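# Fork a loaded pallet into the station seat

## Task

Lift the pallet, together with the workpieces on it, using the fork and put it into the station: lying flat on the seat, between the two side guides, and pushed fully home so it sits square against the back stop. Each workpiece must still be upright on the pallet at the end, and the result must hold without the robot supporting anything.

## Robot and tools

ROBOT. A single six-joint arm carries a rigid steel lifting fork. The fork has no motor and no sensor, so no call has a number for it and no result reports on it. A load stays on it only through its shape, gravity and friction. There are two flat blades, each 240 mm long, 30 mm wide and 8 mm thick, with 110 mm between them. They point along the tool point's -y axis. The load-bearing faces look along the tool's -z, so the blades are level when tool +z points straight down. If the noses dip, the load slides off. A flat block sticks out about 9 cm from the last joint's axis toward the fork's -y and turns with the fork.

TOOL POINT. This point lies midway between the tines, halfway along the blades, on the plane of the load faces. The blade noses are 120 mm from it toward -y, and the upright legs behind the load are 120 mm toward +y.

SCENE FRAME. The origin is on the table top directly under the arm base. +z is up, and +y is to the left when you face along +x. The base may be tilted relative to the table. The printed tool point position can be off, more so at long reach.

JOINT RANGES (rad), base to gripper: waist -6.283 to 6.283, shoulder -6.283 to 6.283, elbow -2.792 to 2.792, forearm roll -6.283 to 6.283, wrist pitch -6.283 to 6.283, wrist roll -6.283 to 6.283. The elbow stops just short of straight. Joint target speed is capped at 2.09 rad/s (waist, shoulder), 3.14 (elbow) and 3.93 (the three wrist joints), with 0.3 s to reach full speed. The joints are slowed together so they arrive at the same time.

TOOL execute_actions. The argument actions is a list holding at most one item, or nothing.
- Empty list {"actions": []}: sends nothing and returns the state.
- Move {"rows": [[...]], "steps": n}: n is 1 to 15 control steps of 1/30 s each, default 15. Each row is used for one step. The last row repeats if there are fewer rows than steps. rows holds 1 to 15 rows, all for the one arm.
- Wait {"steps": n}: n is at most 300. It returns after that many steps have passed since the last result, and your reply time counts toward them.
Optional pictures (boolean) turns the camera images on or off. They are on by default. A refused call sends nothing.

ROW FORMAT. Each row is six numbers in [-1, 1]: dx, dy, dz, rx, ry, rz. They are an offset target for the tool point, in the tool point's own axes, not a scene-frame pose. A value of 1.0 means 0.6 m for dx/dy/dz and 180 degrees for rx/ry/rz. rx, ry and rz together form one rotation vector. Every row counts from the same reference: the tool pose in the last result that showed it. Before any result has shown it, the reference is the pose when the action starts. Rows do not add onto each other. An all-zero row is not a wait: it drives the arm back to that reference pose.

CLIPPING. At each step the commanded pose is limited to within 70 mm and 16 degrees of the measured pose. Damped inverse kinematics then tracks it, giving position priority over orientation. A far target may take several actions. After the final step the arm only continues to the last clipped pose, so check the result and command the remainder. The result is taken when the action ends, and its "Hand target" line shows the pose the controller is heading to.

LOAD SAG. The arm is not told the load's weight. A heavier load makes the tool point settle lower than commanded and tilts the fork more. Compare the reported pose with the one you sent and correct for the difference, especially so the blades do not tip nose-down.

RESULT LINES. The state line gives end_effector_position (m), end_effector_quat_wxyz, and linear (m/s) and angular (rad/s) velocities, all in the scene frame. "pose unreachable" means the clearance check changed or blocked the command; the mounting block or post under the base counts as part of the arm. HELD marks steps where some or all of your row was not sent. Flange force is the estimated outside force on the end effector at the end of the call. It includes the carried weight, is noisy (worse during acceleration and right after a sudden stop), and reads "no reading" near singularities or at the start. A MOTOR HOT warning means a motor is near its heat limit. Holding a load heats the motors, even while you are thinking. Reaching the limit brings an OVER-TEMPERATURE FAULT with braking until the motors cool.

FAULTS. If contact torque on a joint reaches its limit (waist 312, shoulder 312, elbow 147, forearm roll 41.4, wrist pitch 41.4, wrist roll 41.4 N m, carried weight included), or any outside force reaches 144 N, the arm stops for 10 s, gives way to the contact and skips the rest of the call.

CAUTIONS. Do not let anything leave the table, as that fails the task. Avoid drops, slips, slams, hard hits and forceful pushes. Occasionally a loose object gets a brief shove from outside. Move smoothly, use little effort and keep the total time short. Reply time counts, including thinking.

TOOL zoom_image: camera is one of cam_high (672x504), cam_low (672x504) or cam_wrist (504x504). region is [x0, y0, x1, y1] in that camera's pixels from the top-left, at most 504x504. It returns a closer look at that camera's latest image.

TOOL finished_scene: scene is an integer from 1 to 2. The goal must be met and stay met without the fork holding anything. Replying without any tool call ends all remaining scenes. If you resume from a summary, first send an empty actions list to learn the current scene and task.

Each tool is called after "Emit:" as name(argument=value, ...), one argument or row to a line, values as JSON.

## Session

Emit:
execute_actions(
  actions=[],
)

Scene clock: 0.00 s of 6000.00 s.
end_effector_position=(+0.8272, -0.2808, +0.2300) end_effector_quat_wxyz=(+0.033, +0.959, +0.218, -0.178) end_effector_velocity=(-0.000, +0.001, -0.000) end_effector_angular_velocity=(+0.001, +0.001, +0.001)
Joint positions: [-0.348  0.944  0.719 -0.26   1.733  0.722]
Joint velocities: [ 0.     0.     0.001  0.001  0.    -0.   ]
Flange force (N, the push that the arm receives, along the end effector's own x y z axes): no reading
Hand target: +0.827, -0.281, +0.230; +0.033, +0.959, +0.218, -0.178

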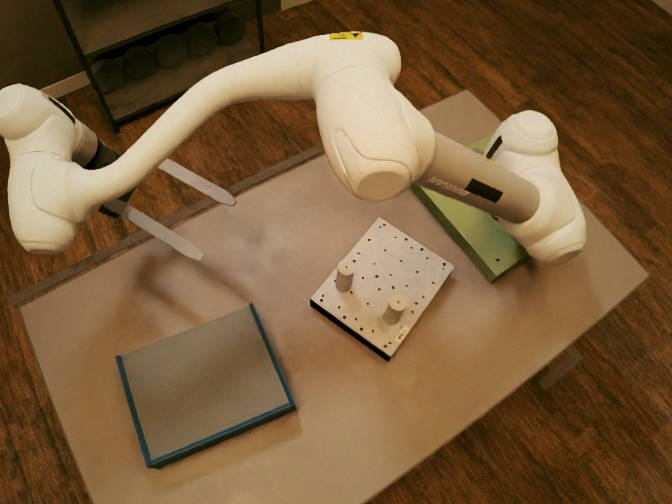

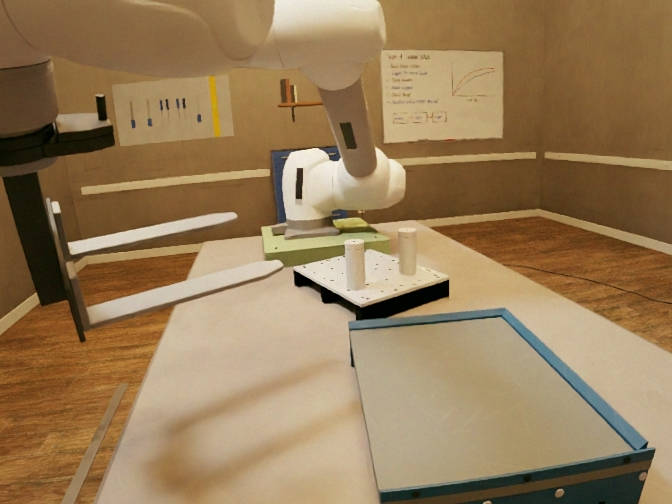

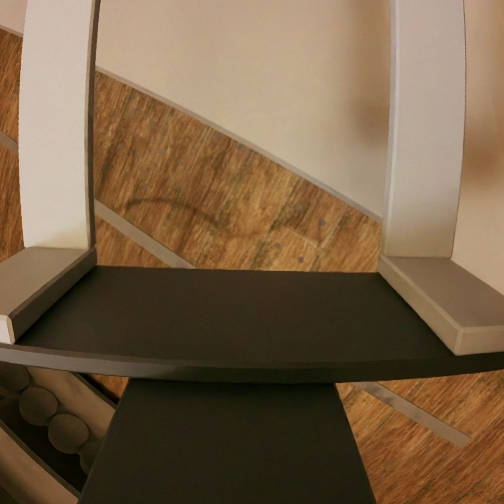

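Emit:
execute_actions(
  actions=[
    {"rows":[[0,0,0,0.001,0.116,0.031]],"steps":12},
  ],
  pictures=false,
)

Scene clock: 7.97 s of 6000.00 s.
end_effector_position=(+0.8274, -0.2808, +0.2307) end_effector_quat_wxyz=(+0.000, +0.985, +0.172, -0.004) end_effector_velocity=(-0.010, -0.010, -0.019) end_effector_angular_velocity=(+0.035, -0.262, +0.042)
Joint positions: [-0.437  0.763  1.013 -0.004  1.373  0.744]
Joint velocities: [-0.056 -0.123  0.238  0.154 -0.332 -0.128]
Flange force (N, the push that the arm receives, along the end effector's own x y z axes): [2.8 -3.3 1.3]
Hand target: +0.827, -0.281, +0.230; +0.000, +0.985, +0.173, -0.000
Off the commanded pose: 0.001 m, 1 deg.
Steps of this call (steps 1 to 90: nothing new was sent; then 4.57 s passed at rest; steps 91 to 102: all 12 steps of this action). Readings (end_effector_position):
91: (+0.8272, -0.2809, +0.2301)
92: (+0.8273, -0.2807, +0.2299)
94: (+0.8278, -0.2801, +0.2298)
98: (+0.8292, -0.2785, +0.2339)
102: the state above

Emit:
execute_actions(
  actions=[
    {"rows":[[-0.405,-0.263,0.328,0,0,0]],"steps":15},
  ],
  pictures=false,
)

Emit:
execute_actions(
  actions=[
    {"steps":12},
  ],
)

Emit:
zoom_image(
  camera="cam_high",
  region=[200, 120, 480, 380],
)

Scene clock: 18.10 s of 6000.00 s.
end_effector_position=(+0.6725, -0.2421, +0.1242) end_effector_quat_wxyz=(-0.004, +0.985, +0.174, -0.013) end_effector_velocity=(-0.391, +0.097, -0.261) end_effector_angular_velocity=(-0.008, -0.017, -0.009)
Joint positions: [-0.481  0.594  1.519 -0.009  1.055  0.7  ]
Joint velocities: [-0.138 -0.336  1.12  -0.006 -0.803 -0.12 ]
Flange force (N, the push that the arm receives, along the end effector's own x y z axes): [3.5 0.1 0.4]
Hand target: +0.629, -0.231, +0.096; -0.004, +0.985, +0.174, -0.011
Off the commanded pose: 0.158 m, 1 deg; position clipped at the last step of the last action.
Steps of this call (steps 1 to 90: nothing new was sent; then 6.63 s passed at rest; steps 91 to 105: all 15 steps of this action). Readings (end_effector_position):
91: (+0.8273, -0.2809, +0.2300)
92: (+0.8259, -0.2806, +0.2290)
94: (+0.8135, -0.2776, +0.2201)
98: (+0.7626, -0.2647, +0.1851)
105: the state above

Scene clock: 18.50 s of 6000.00 s.
end_effector_position=(+0.6295, -0.2313, +0.0960) end_effector_quat_wxyz=(-0.004, +0.985, +0.174, -0.011) end_effector_velocity=(+0.000, -0.001, +0.001) end_effector_angular_velocity=(-0.001, -0.001, -0.000)
Joint positions: [-0.496  0.559  1.638 -0.01   0.968  0.686]
Joint velocities: [-0.001 -0.    -0.001 -0.     0.    -0.   ]
Flange force (N, the push that the arm receives, along the end effector's own x y z axes): [6.1 1.9 -0.6]
Hand target: +0.629, -0.231, +0.096; -0.004, +0.985, +0.174, -0.011
Off the commanded pose: 0.106 m, 1 deg; position clipped at the last step of the last action.
Steps of this call (steps 1 to 12: nothing new was sent). Readings (end_effector_position):
1: (+0.6593, -0.2389, +0.1153)
2: (+0.6468, -0.2358, +0.1072)
4: (+0.6313, -0.2317, +0.0972)
8: (+0.6295, -0.2313, +0.0960)
12: the state above

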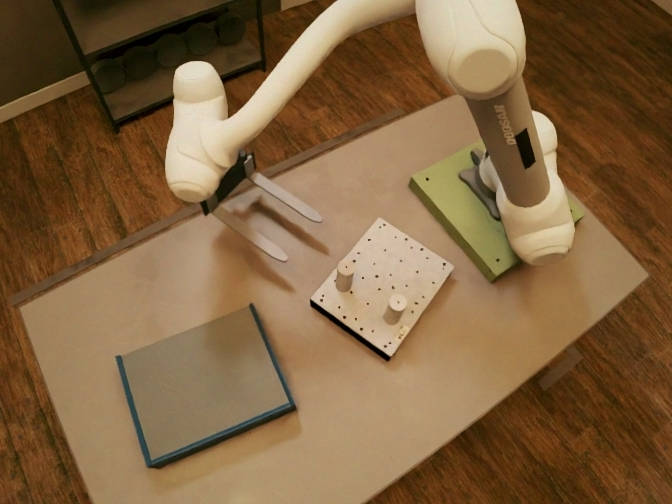

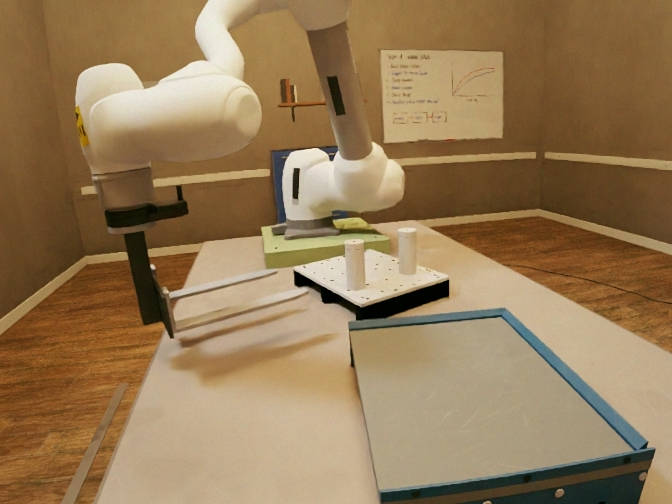

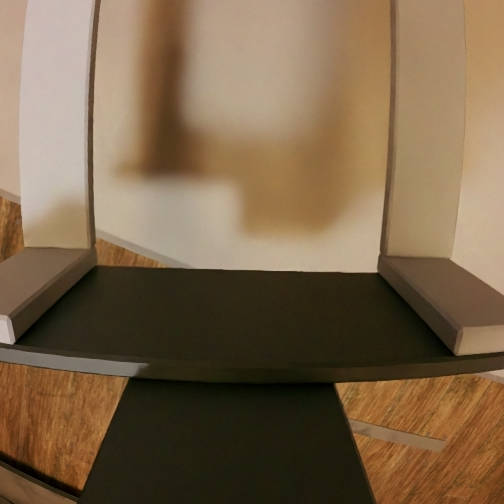

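Region (200, 120, 480, 380) of cam_high's 672x504 image, scaled by 1.800, with more detail than that image has; it fills the top 468 rows of this view, and the rest is white.

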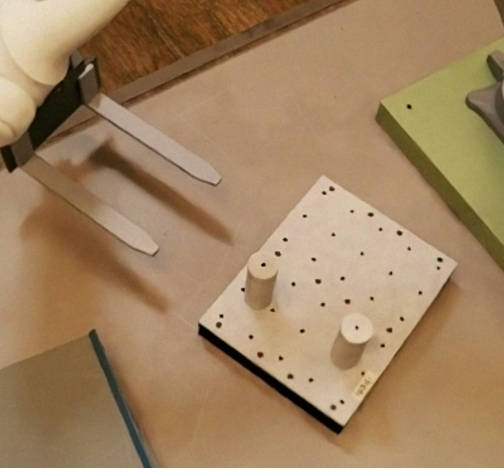

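Emit:
execute_actions(
  actions=[
    {"rows":[[-0.123,-0.073,0.105,0,0.007,0]],"steps":15},
  ],
)

Emit:
zoom_image(
  camera="cam_high",
  region=[200, 120, 480, 380],
)

Scene clock: 22.87 s of 6000.00 s.
end_effector_position=(+0.5440, -0.2153, +0.0351) end_effector_quat_wxyz=(-0.006, +0.985, +0.174, -0.001) end_effector_velocity=(-0.002, +0.001, -0.001) end_effector_angular_velocity=(+0.001, +0.002, +0.002)
Joint positions: [-0.547  0.517  1.856  0.012  0.778  0.621]
Joint velocities: [ 0.    -0.     0.003 -0.    -0.001 -0.002]
Flange force (N, the push that the arm receives, along the end effector's own x y z axes): [9.6 1.6 0.3]
Hand target: +0.544, -0.215, +0.035; -0.006, +0.985, +0.174, -0.001
Off the commanded pose: 0.000 m, 0 deg.
Steps of this call (steps 1 to 90: nothing new was sent; then 0.87 s passed at rest; steps 91 to 105: all 15 steps of this action). Readings (end_effector_position):
91: (+0.6294, -0.2312, +0.0959)
92: (+0.6276, -0.2308, +0.0944)
94: (+0.6108, -0.2274, +0.0824)
98: (+0.5563, -0.2154, +0.0454)
105: the state above

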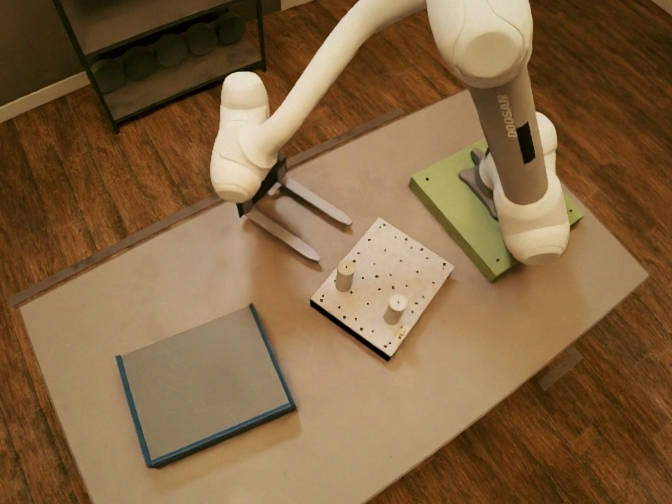

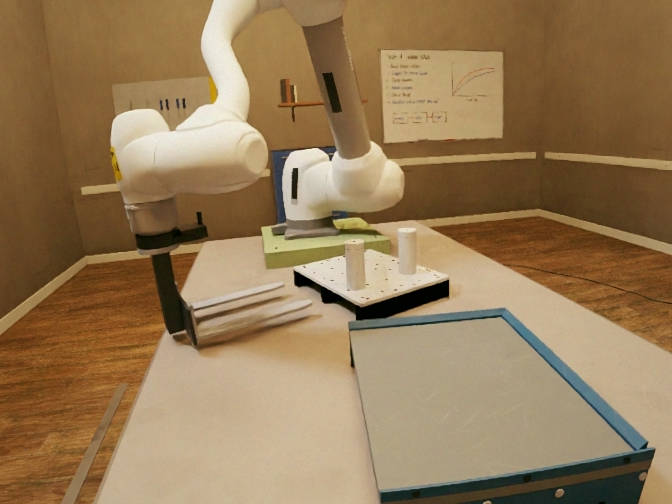

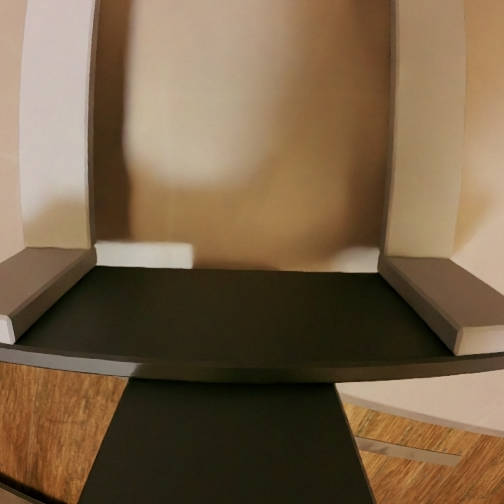

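Region (200, 120, 480, 380) of cam_high's 672x504 image, scaled by 1.800, with more detail than that image has; it fills the top 468 rows of this view, and the rest is white.

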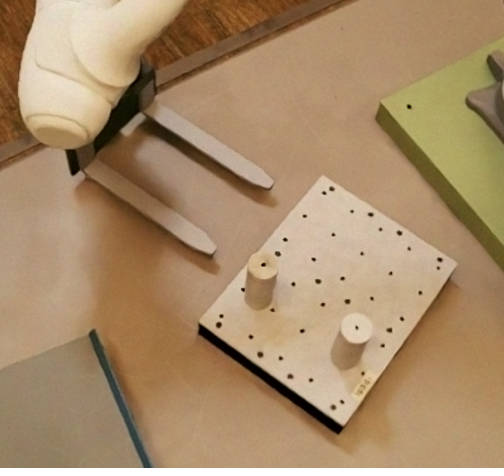

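Emit:
execute_actions(
  actions=[
    {"rows":[[0.045,0,0.003,0,0,0],[0.045,-0.03,0.003,0,0,0],[0.045,-0.07,0.003,0,0,0],[0.045,-0.11,0.003,0,0,0],[0.045,-0.14,0.003,0,0,0]],"steps":15},
  ],
)

Emit:
zoom_image(
  camera="cam_low",
  region=[180, 220, 480, 380],
)

Scene clock: 36.30 s of 6000.00 s.
end_effector_position=(+0.5409, -0.1272, +0.0342) end_effector_quat_wxyz=(-0.006, +0.985, +0.174, -0.000) end_effector_velocity=(-0.001, +0.001, -0.001) end_effector_angular_velocity=(+0.001, +0.002, -0.001)
Joint positions: [-0.437  0.466  1.947  0.015  0.737  0.729]
Joint velocities: [ 0.001  0.     0.002 -0.    -0.     0.003]
Flange force (N, the push that the arm receives, along the end effector's own x y z axes): [6.7 -0.3 -0.2]
Hand target: +0.541, -0.127, +0.034; -0.006, +0.985, +0.174, -0.001
Off the commanded pose: 0.000 m, 0 deg.
Steps of this call (steps 1 to 90: nothing new was sent; then 9.93 s passed at rest; steps 91 to 105: all 15 steps of this action). Readings (end_effector_position):
91: (+0.5438, -0.2151, +0.0350)
92: (+0.5461, -0.2140, +0.0348)
94: (+0.5610, -0.2004, +0.0341)
98: (+0.5442, -0.1422, +0.0330)
105: the state above

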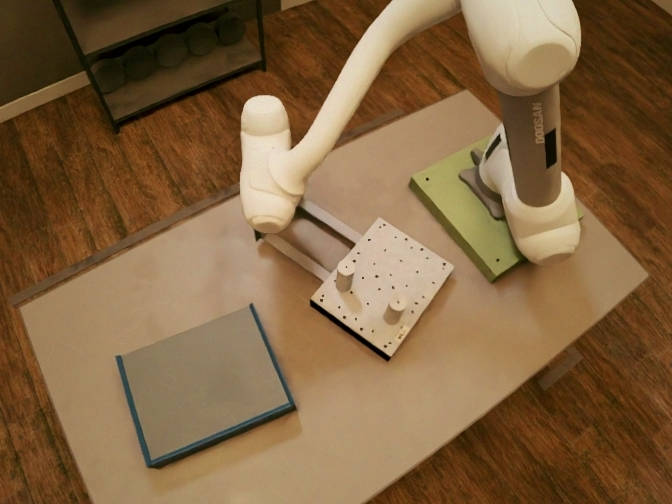

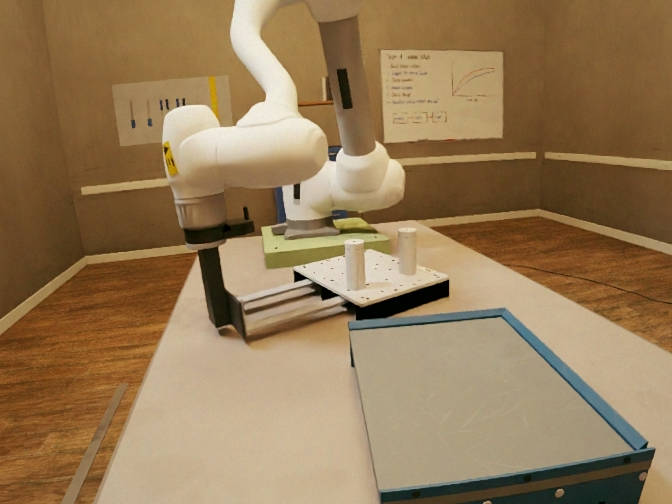

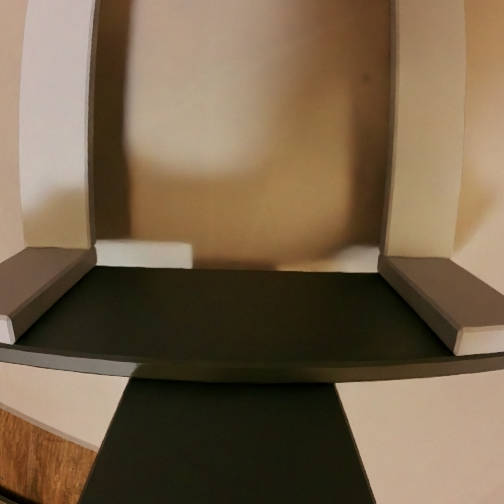

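Region (180, 220, 480, 380) of cam_low's 672x504 image, scaled by 1.680, with more detail than that image has; it fills the top 269 rows of this view, and the rest is white.

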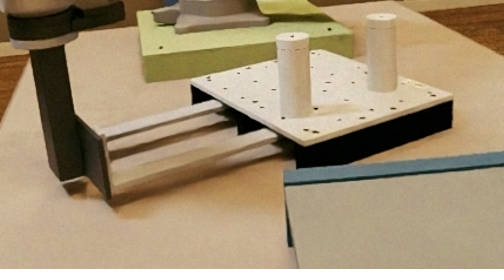

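In. Advance 0.13.

Emit:
execute_actions(
  actions=[
    {"rows":[[0,-0.04,0,0,0,0],[0,-0.08,0,0,0,0],[0,-0.12,0,0,0,0],[0,-0.16,0,0,0,0],[0,-0.2,0,0,0,0],[0,-0.22,0,0,0,0]],"steps":15},
  ],
)

Scene clock: 41.27 s of 6000.00 s.
end_effector_position=(+0.4957, -0.0030, +0.0356) end_effector_quat_wxyz=(-0.006, +0.985, +0.174, -0.000) end_effector_velocity=(+0.000, +0.000, -0.000) end_effector_angular_velocity=(-0.003, +0.001, -0.002)
Joint positions: [-0.278  0.366  2.113  0.018  0.669  0.884]
Joint velocities: [ 0.002 -0.    -0.    -0.005  0.     0.008]
Flange force (N, the push that the arm receives, along the end effector's own x y z axes): [6.7 1.3 0.0]
Hand target: +0.496, -0.003, +0.036; -0.006, +0.985, +0.174, -0.000
Off the commanded pose: 0.000 m, 0 deg.
Steps of this call (steps 1 to 90: nothing new was sent; then 1.47 s passed at rest; steps 91 to 105: all 15 steps of this action). Readings (end_effector_position):
91: (+0.5407, -0.1269, +0.0343)
92: (+0.5397, -0.1238, +0.0343)
94: (+0.5294, -0.0984, +0.0341)
98: (+0.5031, -0.0353, +0.0338)
105: the state above

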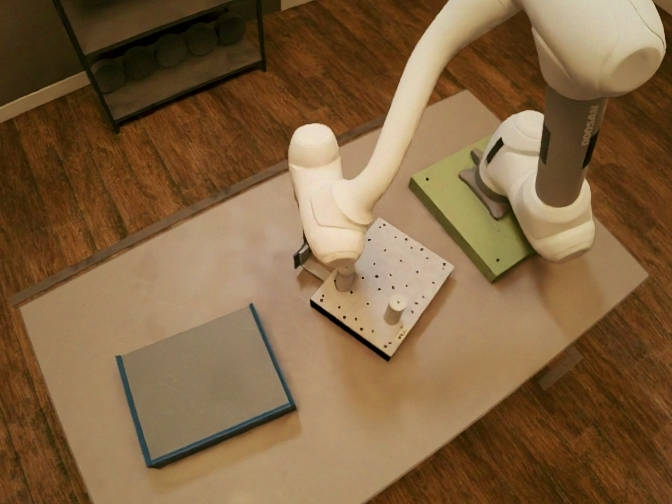

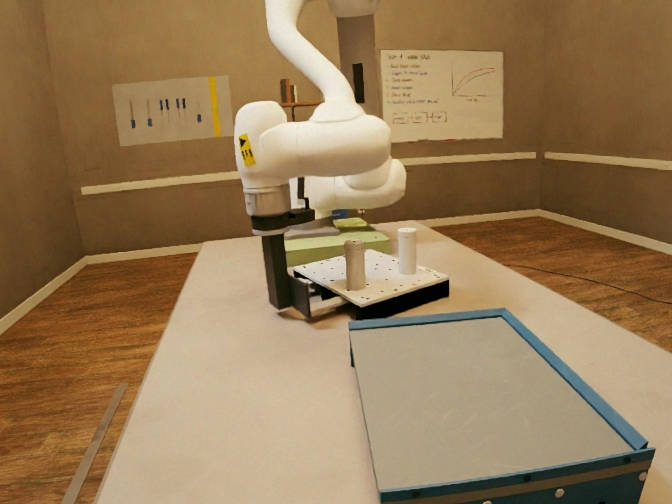

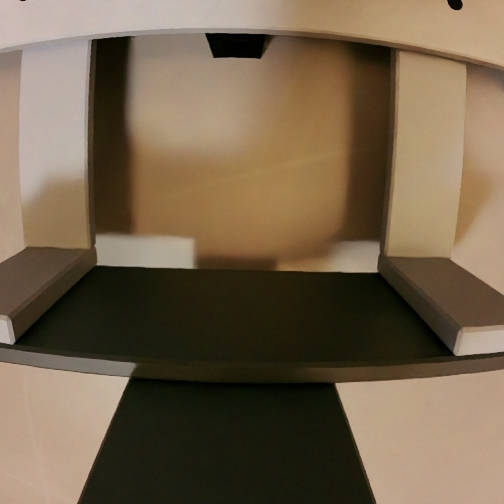

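Emit:
execute_actions(
  actions=[
    {"rows":[[0,-0.03,0,0,0,0],[0,-0.06,0,0,0,0],[0,-0.09,0,0,0,0],[0,-0.11,0,0,0,0]],"steps":12},
  ],
)

Scene clock: 46.60 s of 6000.00 s.
end_effector_position=(+0.4730, +0.0591, +0.0363) end_effector_quat_wxyz=(-0.006, +0.985, +0.174, -0.000) end_effector_velocity=(-0.001, -0.001, -0.000) end_effector_angular_velocity=(-0.004, +0.001, +0.002)
Joint positions: [-0.181  0.324  2.179  0.02   0.644  0.98 ]
Joint velocities: [ 0.    -0.    -0.    -0.007  0.     0.003]
Flange force (N, the push that the arm receives, along the end effector's own x y z axes): [11.1 -0.8 3.7]
Hand target: +0.473, +0.059, +0.036; -0.006, +0.985, +0.174, -0.000
Off the commanded pose: 0.000 m, 0 deg.
Steps of this call (steps 1 to 90: nothing new was sent; then 1.93 s passed at rest; steps 91 to 102: all 12 steps of this action). Readings (end_effector_position):
91: (+0.4959, -0.0029, +0.0358)
92: (+0.4955, -0.0007, +0.0359)
94: (+0.4876, +0.0185, +0.0358)
98: (+0.4725, +0.0564, +0.0361)
102: the state above

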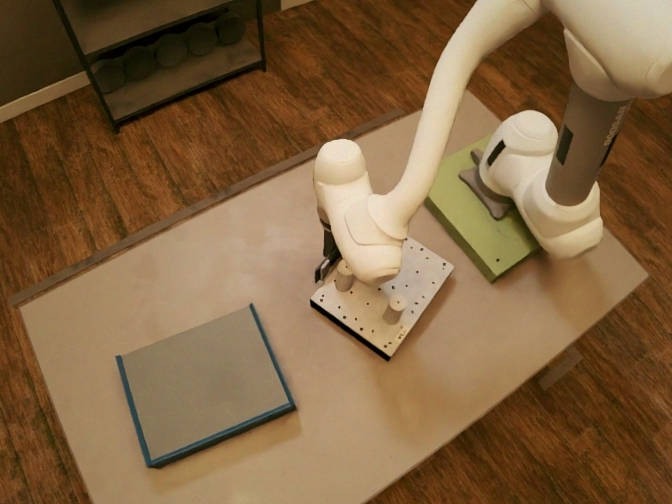

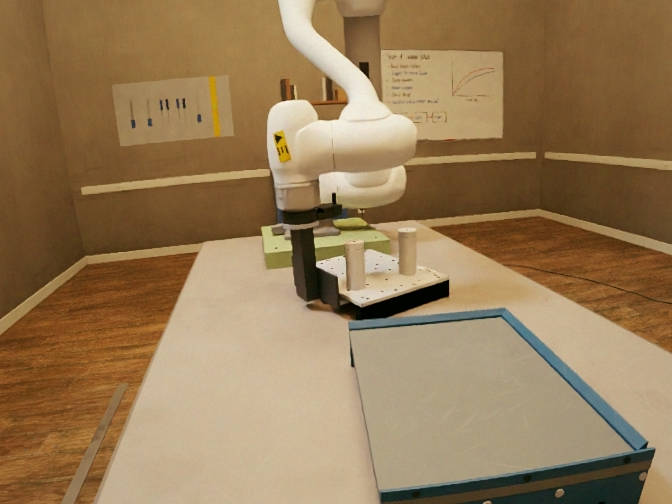

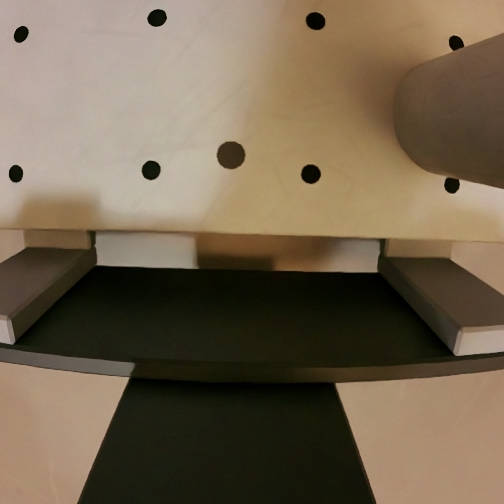

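Emit:
execute_actions(
  actions=[
    {"rows":[[0,-0.007,0,0,0,0],[0,-0.014,0,0,0,0],[0,-0.014,-0.01,0,0,0],[0,-0.014,-0.02,0,0,0],[0,-0.014,-0.035,0,0,0],[0,-0.014,-0.05,0,0,0.01],[0,-0.014,-0.07,0,0,0.022],[0,-0.014,-0.09,0,0,0.036],[0,-0.014,-0.11,0,0,0.05],[0,-0.014,-0.13,0,0,0.064],[0,-0.014,-0.15,0,0,0.078],[0,-0.014,-0.17,0,0,0.092],[0,-0.014,-0.19,0,0,0.106],[0,-0.014,-0.205,0,0,0.12],[0,-0.014,-0.215,0,0,0.134]],"steps":15},
  ],
  pictures=false,
)

Emit:
execute_actions(
  actions=[
    {"steps":8},
  ],
  pictures=false,
)

Scene clock: 57.23 s of 6000.00 s.
end_effector_position=(+0.4710, +0.0654, +0.1324) end_effector_quat_wxyz=(-0.013, +0.999, +0.037, +0.003) end_effector_velocity=(+0.001, -0.006, +0.316) end_effector_angular_velocity=(+0.052, -0.000, -1.236)
Joint positions: [-0.215  0.13   2.194  0.04   0.822  1.21 ]
Joint velocities: [-0.168 -0.684  0.063  0.049  0.606  1.053]
Flange force (N, the push that the arm receives, along the end effector's own x y z axes): [9.2 -1.1 32.0]
Hand target: +0.471, +0.064, +0.161; -0.015, +0.999, -0.029, +0.003
Off the commanded pose: 0.033 m, 8 deg.
Steps of this call (steps 1 to 90: nothing new was sent; then 7.13 s passed at rest; steps 91 to 105: all 15 steps of this action). Readings (end_effector_position):
91: (+0.4732, +0.0592, +0.0364)
92: (+0.4731, +0.0606, +0.0364)
94: (+0.4708, +0.0655, +0.0381)
98: (+0.4691, +0.0671, +0.0617)
105: the state above

Scene clock: 57.50 s of 6000.00 s.
end_effector_position=(+0.4704, +0.0645, +0.1608) end_effector_quat_wxyz=(-0.015, +0.999, -0.029, +0.003) end_effector_velocity=(+0.001, -0.000, +0.000) end_effector_angular_velocity=(+0.001, -0.001, -0.002)
Joint positions: [-0.231  0.063  2.203  0.043  0.879  1.326]
Joint velocities: [-0.001 -0.    -0.     0.002 -0.     0.   ]
Flange force (N, the push that the arm receives, along the end effector's own x y z axes): [8.3 -5.6 32.6]
Hand target: +0.471, +0.064, +0.161; -0.015, +0.999, -0.029, +0.003
Off the commanded pose: 0.005 m, 1 deg.
Steps of this call (steps 1 to 8: nothing new was sent). Readings (end_effector_position):
1: (+0.4711, +0.0652, +0.1426)
2: (+0.4710, +0.0650, +0.1512)
4: (+0.4706, +0.0645, +0.1603)
8: the state above

Emit:
execute_actions(
  actions=[
    {"rows":[[0.004,0,0,0,0,0.002],[0.01,0,0,0,0,0.004],[0.018,0,0,0,0,0.006],[0.028,0,0,0,0,0.008],[0.04,0,0,0,0,0.01],[0.054,0,0,-0.001,0,0.012],[0.07,0,0,-0.002,0,0.014],[0.087,0.005,0,-0.003,0,0.016],[0.105,0.005,0,-0.004,0,0.018],[0.123,0.005,0,-0.005,0,0.02],[0.141,0.01,0,-0.006,0,0.022],[0.159,0.01,0,-0.007,0,0.024],[0.177,0.01,0,-0.007,0,0.026],[0.195,0.01,0,-0.007,0,0.026],[0.213,0.01,0,-0.007,0,0.026]],"steps":15},
  ],
  pictures=false,
)

Emit:
execute_actions(
  actions=[
    {"rows":[[0.05,0,0,0,0,0],[0.068,0,0,0,0,0],[0.086,0,0,0,0,0],[0.104,0,0,0,0,0],[0.122,0,0,0,0,0],[0.14,0,0,0,0,0],[0.158,0,0,0,0,0],[0.176,0,0,0,0,0],[0.194,0,0,0,0,0],[0.212,0,0,0,0,0],[0.23,0,0,0,0,0],[0.248,0,0,0,0,0],[0.266,0,0,0,0,0],[0.284,0,0,0,0,0],[0.302,0,0,0,0,0]],"steps":15},
  ],
  pictures=false,
)

Emit:
execute_actions(
  actions=[
    {"rows":[[0.05,0,0,0,0,0],[0.068,0,0,0,0,0],[0.086,0,0,0,0,0],[0.104,0,0,0,0,0],[0.122,0,0,0,0,0],[0.14,0,0,0,0,0],[0.158,0,0,0,0,0],[0.176,0,0,0,0,0],[0.194,0,0,0,0,0],[0.212,0,0,0,0,0],[0.23,0,0,0,0,0],[0.248,0,0,0,0,0],[0.266,0,0,0,0,0],[0.284,0,0,0,0,0],[0.302,0,0,0,0,0]],"steps":15},
  ],
  pictures=false,
)

Emit:
execute_actions(
  actions=[
    {"rows":[[0.04,0,0,0,0,0],[0.056,0,0,0,0,0],[0.07,0,0,0,0,0],[0.082,0,0,0,0,0],[0.092,0,0,0,0,0],[0.1,0,0,0,0,0],[0.106,0,0,0,0,0],[0.11,0,0,0,0,0]],"steps":15},
  ],
)

Scene clock: 72.60 s of 6000.00 s.
end_effector_position=(+0.5691, +0.0528, +0.1616) end_effector_quat_wxyz=(-0.005, +0.998, -0.068, +0.003) end_effector_velocity=(+0.306, -0.025, +0.000) end_effector_angular_velocity=(-0.027, +0.006, -0.106)
Joint positions: [-0.196  0.187  2.049  0.017  0.903  1.455]
Joint velocities: [ 0.101  0.411 -0.528 -0.038  0.114  0.232]
Flange force (N, the push that the arm receives, along the end effector's own x y z axes): [5.1 -6.5 29.5]
Hand target: +0.596, +0.051, +0.161; -0.005, +0.998, -0.070, +0.003
Off the commanded pose: 0.029 m, 0 deg.
Steps of this call (steps 1 to 100: nothing new was sent; then 11.27 s passed at rest; steps 101 to 115: all 15 steps of this action). Readings (end_effector_position):
101: (+0.4706, +0.0644, +0.1609)
102: (+0.4713, +0.0644, +0.1608)
104: (+0.4771, +0.0640, +0.1608)
108: (+0.5011, +0.0628, +0.1613)
115: the state above

Scene clock: 73.10 s of 6000.00 s.
end_effector_position=(+0.7190, +0.0322, +0.1625) end_effector_quat_wxyz=(-0.006, +0.998, -0.068, +0.004) end_effector_velocity=(+0.313, -0.043, +0.000) end_effector_angular_velocity=(-0.001, -0.001, +0.001)
Joint positions: [-0.174  0.395  1.758  0.017  0.983  1.479]
Joint velocities: [ 0.037  0.433 -0.654 -0.003  0.219  0.042]
Flange force (N, the push that the arm receives, along the end effector's own x y z axes): [3.2 -4.6 26.9]
Hand target: +0.746, +0.028, +0.162; -0.006, +0.998, -0.068, +0.004
Off the commanded pose: 0.030 m, 0 deg.
Steps of this call (steps 1 to 15: all 15 steps of this action). Readings (end_effector_position):
1: (+0.5795, +0.0521, +0.1616)
2: (+0.5890, +0.0511, +0.1616)
4: (+0.6053, +0.0477, +0.1617)
8: (+0.6448, +0.0423, +0.1621)
15: the state above

Scene clock: 73.60 s of 6000.00 s.
end_effector_position=(+0.8665, +0.0117, +0.1636) end_effector_quat_wxyz=(-0.006, +0.998, -0.069, +0.006) end_effector_velocity=(+0.308, -0.042, +0.001) end_effector_angular_velocity=(-0.001, -0.006, -0.001)
Joint positions: [-0.16   0.601  1.424  0.017  1.107  1.497]
Joint velocities: [ 0.025  0.452 -0.77  -0.003  0.311  0.032]
Flange force (N, the push that the arm receives, along the end effector's own x y z axes): [2.4 -3.0 27.1]
Hand target: +0.895, +0.008, +0.164; -0.006, +0.998, -0.069, +0.006
Off the commanded pose: 0.032 m, 0 deg.
Steps of this call (steps 1 to 15: all 15 steps of this action). Readings (end_effector_position):
1: (+0.7296, +0.0307, +0.1625)
2: (+0.7392, +0.0294, +0.1626)
4: (+0.7551, +0.0272, +0.1627)
8: (+0.7940, +0.0217, +0.1631)
15: the state above

Scene clock: 74.10 s of 6000.00 s.
end_effector_position=(+0.9318, +0.0026, +0.1644) end_effector_quat_wxyz=(-0.006, +0.998, -0.069, +0.006) end_effector_velocity=(+0.001, -0.002, +0.001) end_effector_angular_velocity=(-0.002, -0.002, +0.001)
Joint positions: [-0.156  0.701  1.25   0.016  1.181  1.503]
Joint velocities: [-0.001  0.    -0.003 -0.002  0.    -0.001]
Flange force (N, the push that the arm receives, along the end effector's own x y z axes): [-0.6 -2.8 27.1]
Hand target: +0.932, +0.003, +0.164; -0.006, +0.998, -0.069, +0.006
Off the commanded pose: 0.000 m, 0 deg.
Steps of this call (steps 1 to 15: all 15 steps of this action). Readings (end_effector_position):
1: (+0.8769, +0.0103, +0.1637)
2: (+0.8859, +0.0090, +0.1638)
4: (+0.8973, +0.0074, +0.1639)
8: (+0.9229, +0.0038, +0.1643)
15: the state above

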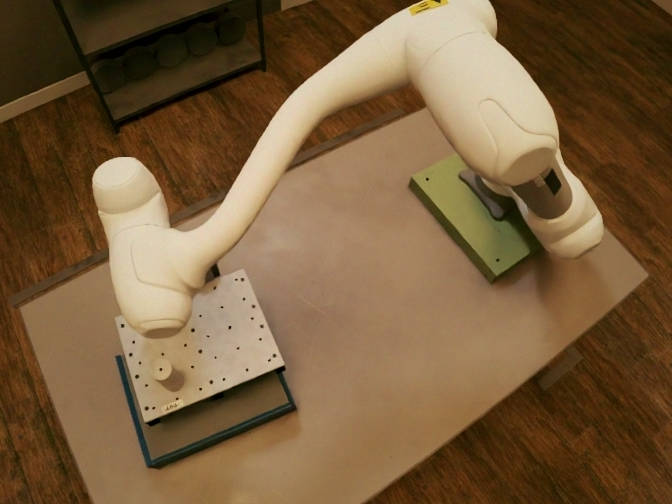

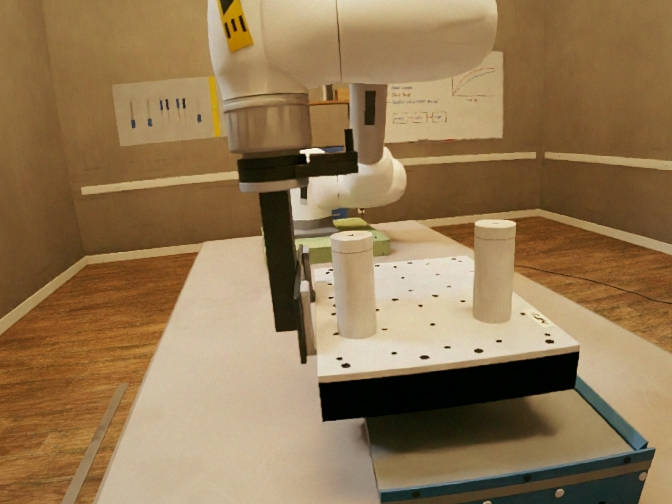

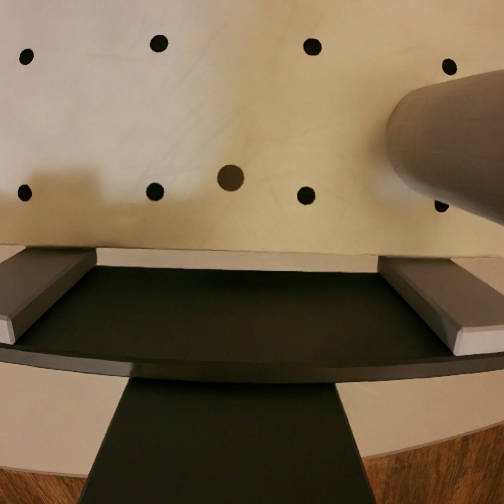

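Move +x 0.02, lower to ~0.145, level roll.

Emit:
execute_actions(
  actions=[
    {"rows":[[0.006,0,0,0,0,0],[0.012,0,0,0,-0.002,0],[0.02,0,0,0,-0.004,0],[0.027,0,0.005,0,-0.004,0],[0.033,0,0.01,0,-0.004,0],[0.033,0,0.016,0,-0.004,0],[0.033,0,0.022,0,-0.004,0],[0.033,0,0.028,0,-0.004,0],[0.033,0,0.032,0,-0.004,0]],"steps":15},
  ],
)

Emit:
zoom_image(
  camera="cam_high",
  region=[80, 260, 340, 484],
)

Scene clock: 79.93 s of 6000.00 s.
end_effector_position=(+0.9517, +0.0000, +0.1454) end_effector_quat_wxyz=(-0.006, +0.998, -0.069, -0.000) end_effector_velocity=(+0.001, +0.002, +0.001) end_effector_angular_velocity=(+0.002, -0.001, -0.000)
Joint positions: [-0.154  0.751  1.196  0.015  1.197  1.505]
Joint velocities: [ 0.002 -0.    -0.001  0.002  0.     0.001]
Flange force (N, the push that the arm receives, along the end effector's own x y z axes): [-3.2 -3.1 30.8]
Hand target: +0.952, +0.000, +0.145; -0.006, +0.998, -0.069, -0.000
Off the commanded pose: 0.000 m, 0 deg.
Steps of this call (steps 1 to 90: nothing new was sent; then 2.33 s passed at rest; steps 91 to 105: all 15 steps of this action). Readings (end_effector_position):
91: (+0.9319, +0.0026, +0.1643)
92: (+0.9331, +0.0024, +0.1644)
94: (+0.9387, +0.0016, +0.1645)
98: (+0.9510, -0.0000, +0.1547)
105: the state above

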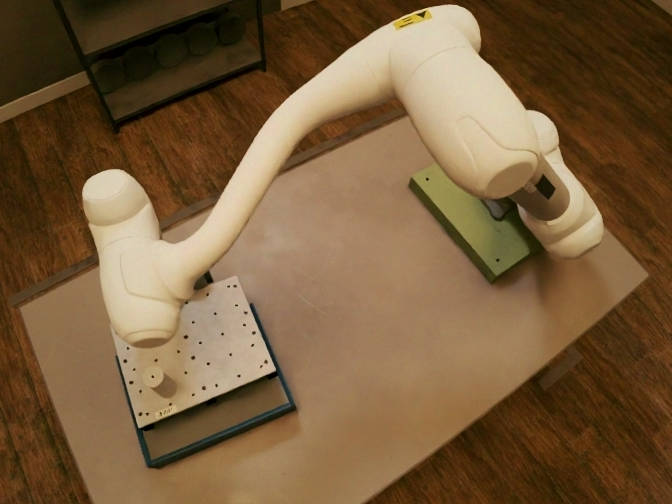

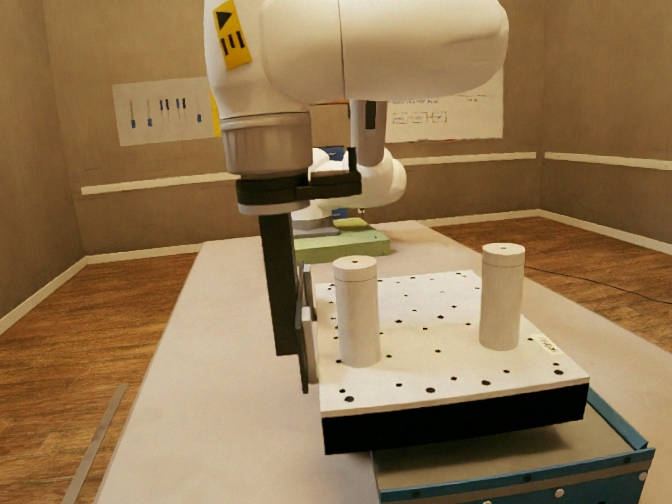

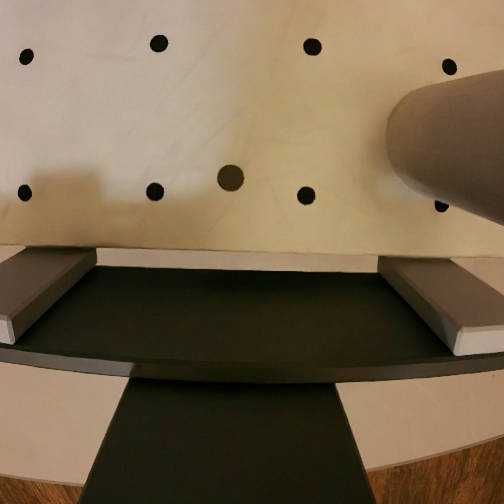

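Region (80, 260, 340, 484) of cam_high's 672x504 image, scaled by 1.938, with more detail than that image has; it fills the top 434 rows of this view, and the rest is white.

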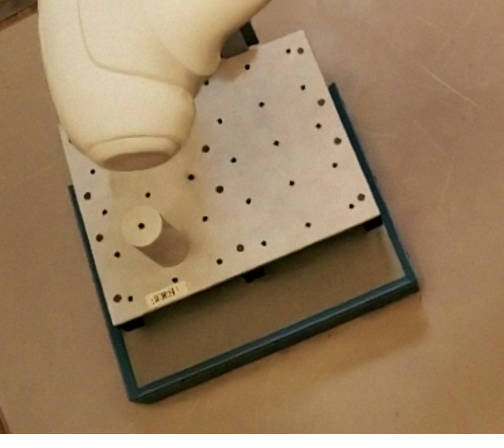

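Emit:
execute_actions(
  actions=[
    {"rows":[[0,0,0.004,0,0,0],[0,0,0.008,0,0,0],[0,0,0.012,0,0,0],[0,0,0.016,0,0,0],[0,0,0.02,0,0,0],[0,0,0.024,0,0,0],[0,0,0.027,0,0,0]],"steps":14},
  ],
)

Emit:
zoom_image(
  camera="cam_high",
  region=[80, 260, 340, 484],
)

Scene clock: 86.10 s of 6000.00 s.
end_effector_position=(+0.9517, +0.0003, +0.1291) end_effector_quat_wxyz=(-0.006, +0.998, -0.069, -0.000) end_effector_velocity=(-0.001, +0.000, -0.001) end_effector_angular_velocity=(+0.001, +0.001, +0.001)
Joint positions: [-0.153  0.762  1.209  0.015  1.175  1.505]
Joint velocities: [-0.    -0.     0.002  0.001 -0.001 -0.002]
Flange force (N, the push that the arm receives, along the end effector's own x y z axes): [-1.2 -1.6 27.3]
Hand target: +0.952, +0.000, +0.129; -0.006, +0.998, -0.069, -0.000
Off the commanded pose: 0.000 m, 0 deg.
Steps of this call (steps 1 to 90: nothing new was sent; then 2.70 s passed at rest; steps 91 to 104: all 14 steps of this action). Readings (end_effector_position):
91: (+0.9516, +0.0001, +0.1454)
92: (+0.9517, +0.0001, +0.1447)
94: (+0.9518, +0.0001, +0.1405)
98: (+0.9517, +0.0003, +0.1308)
104: the state above

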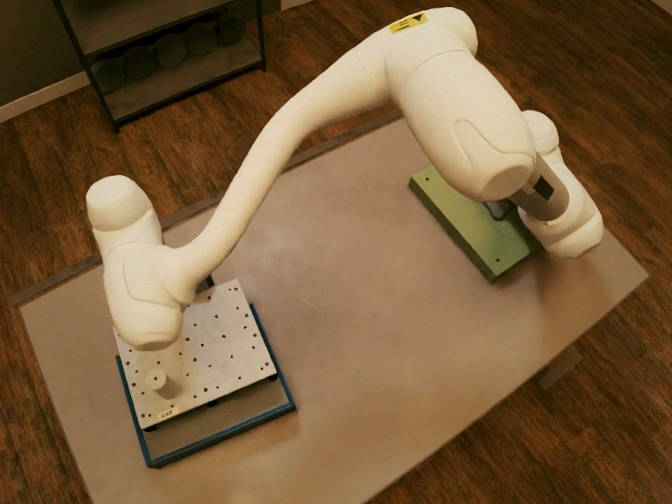

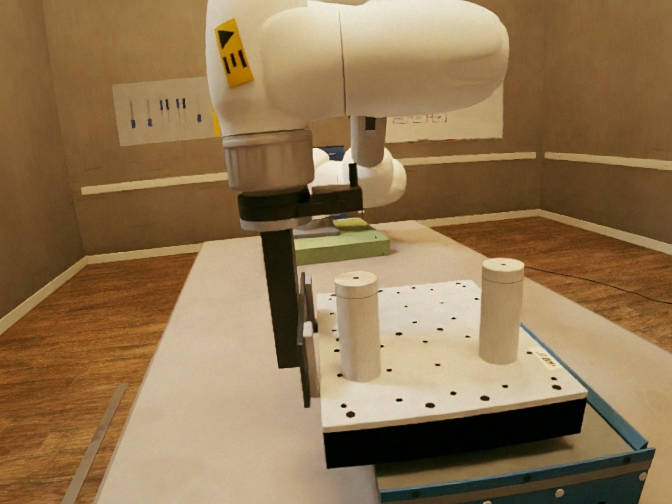

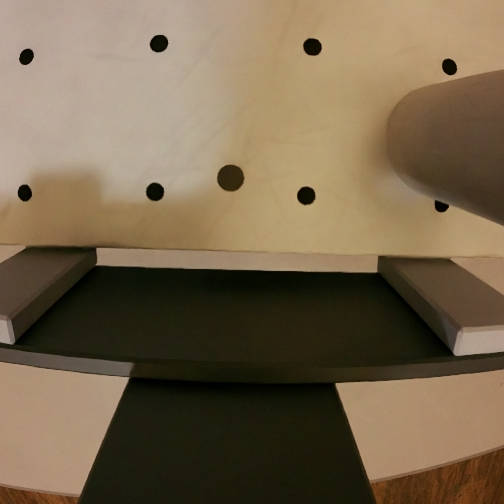

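Region (80, 260, 340, 484) of cam_high's 672x504 image, scaled by 1.938, with more detail than that image has; it fills the top 434 rows of this view, and the rest is white.

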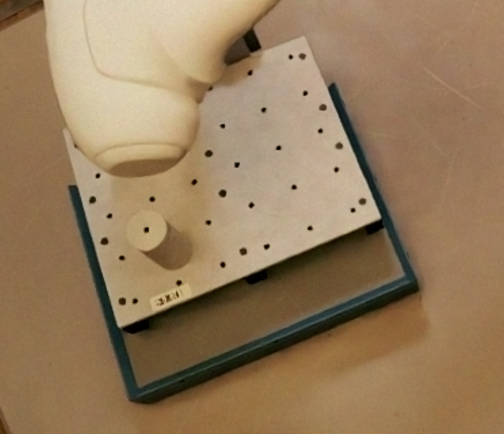

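Emit:
execute_actions(
  actions=[
    {"rows":[[0,-0.01,0.002,0,0,0],[0,-0.02,0.004,0,0,0],[0,-0.03,0.006,0,0,0],[0,-0.04,0.008,0,0,0],[0,-0.05,0.01,0,0,0],[0,-0.06,0.012,0,0,0],[0,-0.07,0.014,0,0,0],[0,-0.08,0.016,0,0,0],[0,-0.085,0.018,0,0,0]],"steps":15},
  ],
)

Emit:
zoom_image(
  camera="cam_high",
  region=[80, 260, 340, 484],
)

Scene clock: 95.53 s of 6000.00 s.
end_effector_position=(+0.9586, +0.0510, +0.1189) end_effector_quat_wxyz=(-0.006, +0.998, -0.069, -0.000) end_effector_velocity=(+0.000, -0.002, -0.000) end_effector_angular_velocity=(-0.004, -0.000, -0.001)
Joint positions: [-0.099  0.769  1.215  0.016  1.16   1.559]
Joint velocities: [-0.001  0.    -0.001 -0.004 -0.     0.002]
Flange force (N, the push that the arm receives, along the end effector's own x y z axes): [-2.2 -4.0 27.8]
Hand target: +0.959, +0.051, +0.119; -0.006, +0.998, -0.069, -0.000
Off the commanded pose: 0.000 m, 0 deg.
Steps of this call (steps 1 to 90: nothing new was sent; then 5.93 s passed at rest; steps 91 to 105: all 15 steps of this action). Readings (end_effector_position):
91: (+0.9517, +0.0003, +0.1291)
92: (+0.9520, +0.0022, +0.1289)
94: (+0.9535, +0.0121, +0.1273)
98: (+0.9564, +0.0357, +0.1226)
105: the state above

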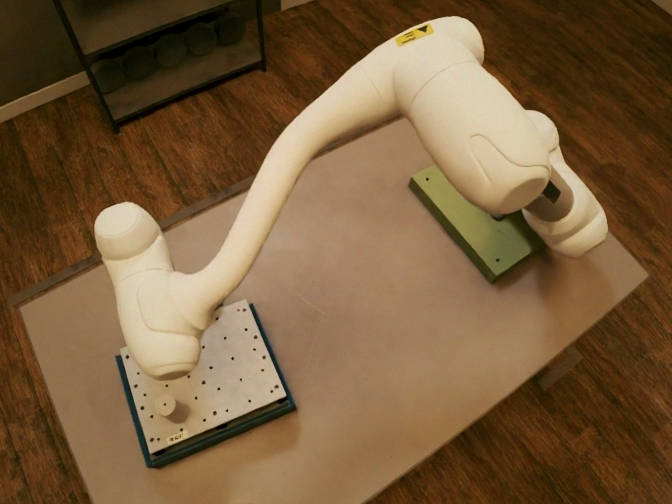

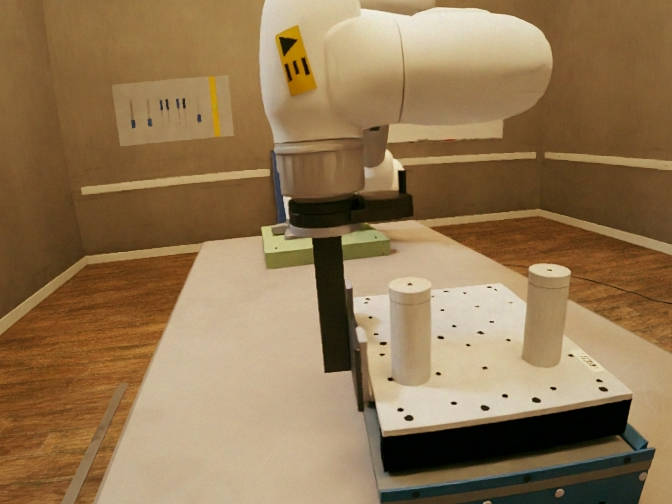

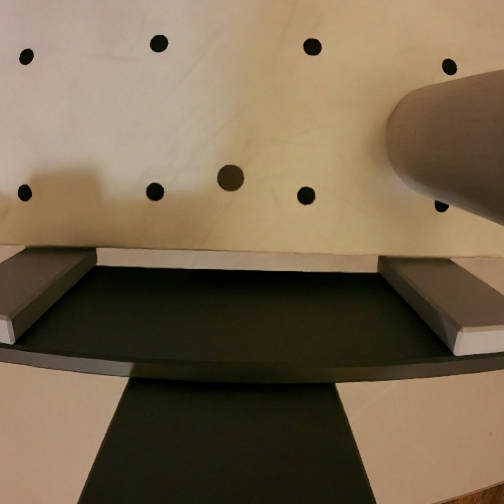

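Region (80, 260, 340, 484) of cam_high's 672x504 image, scaled by 1.938, with more detail than that image has; it fills the top 434 rows of this view, and the rest is white.

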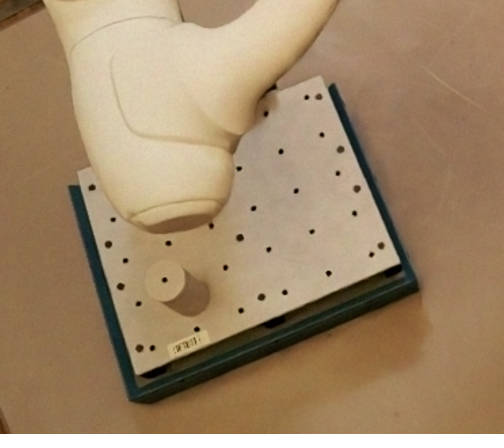

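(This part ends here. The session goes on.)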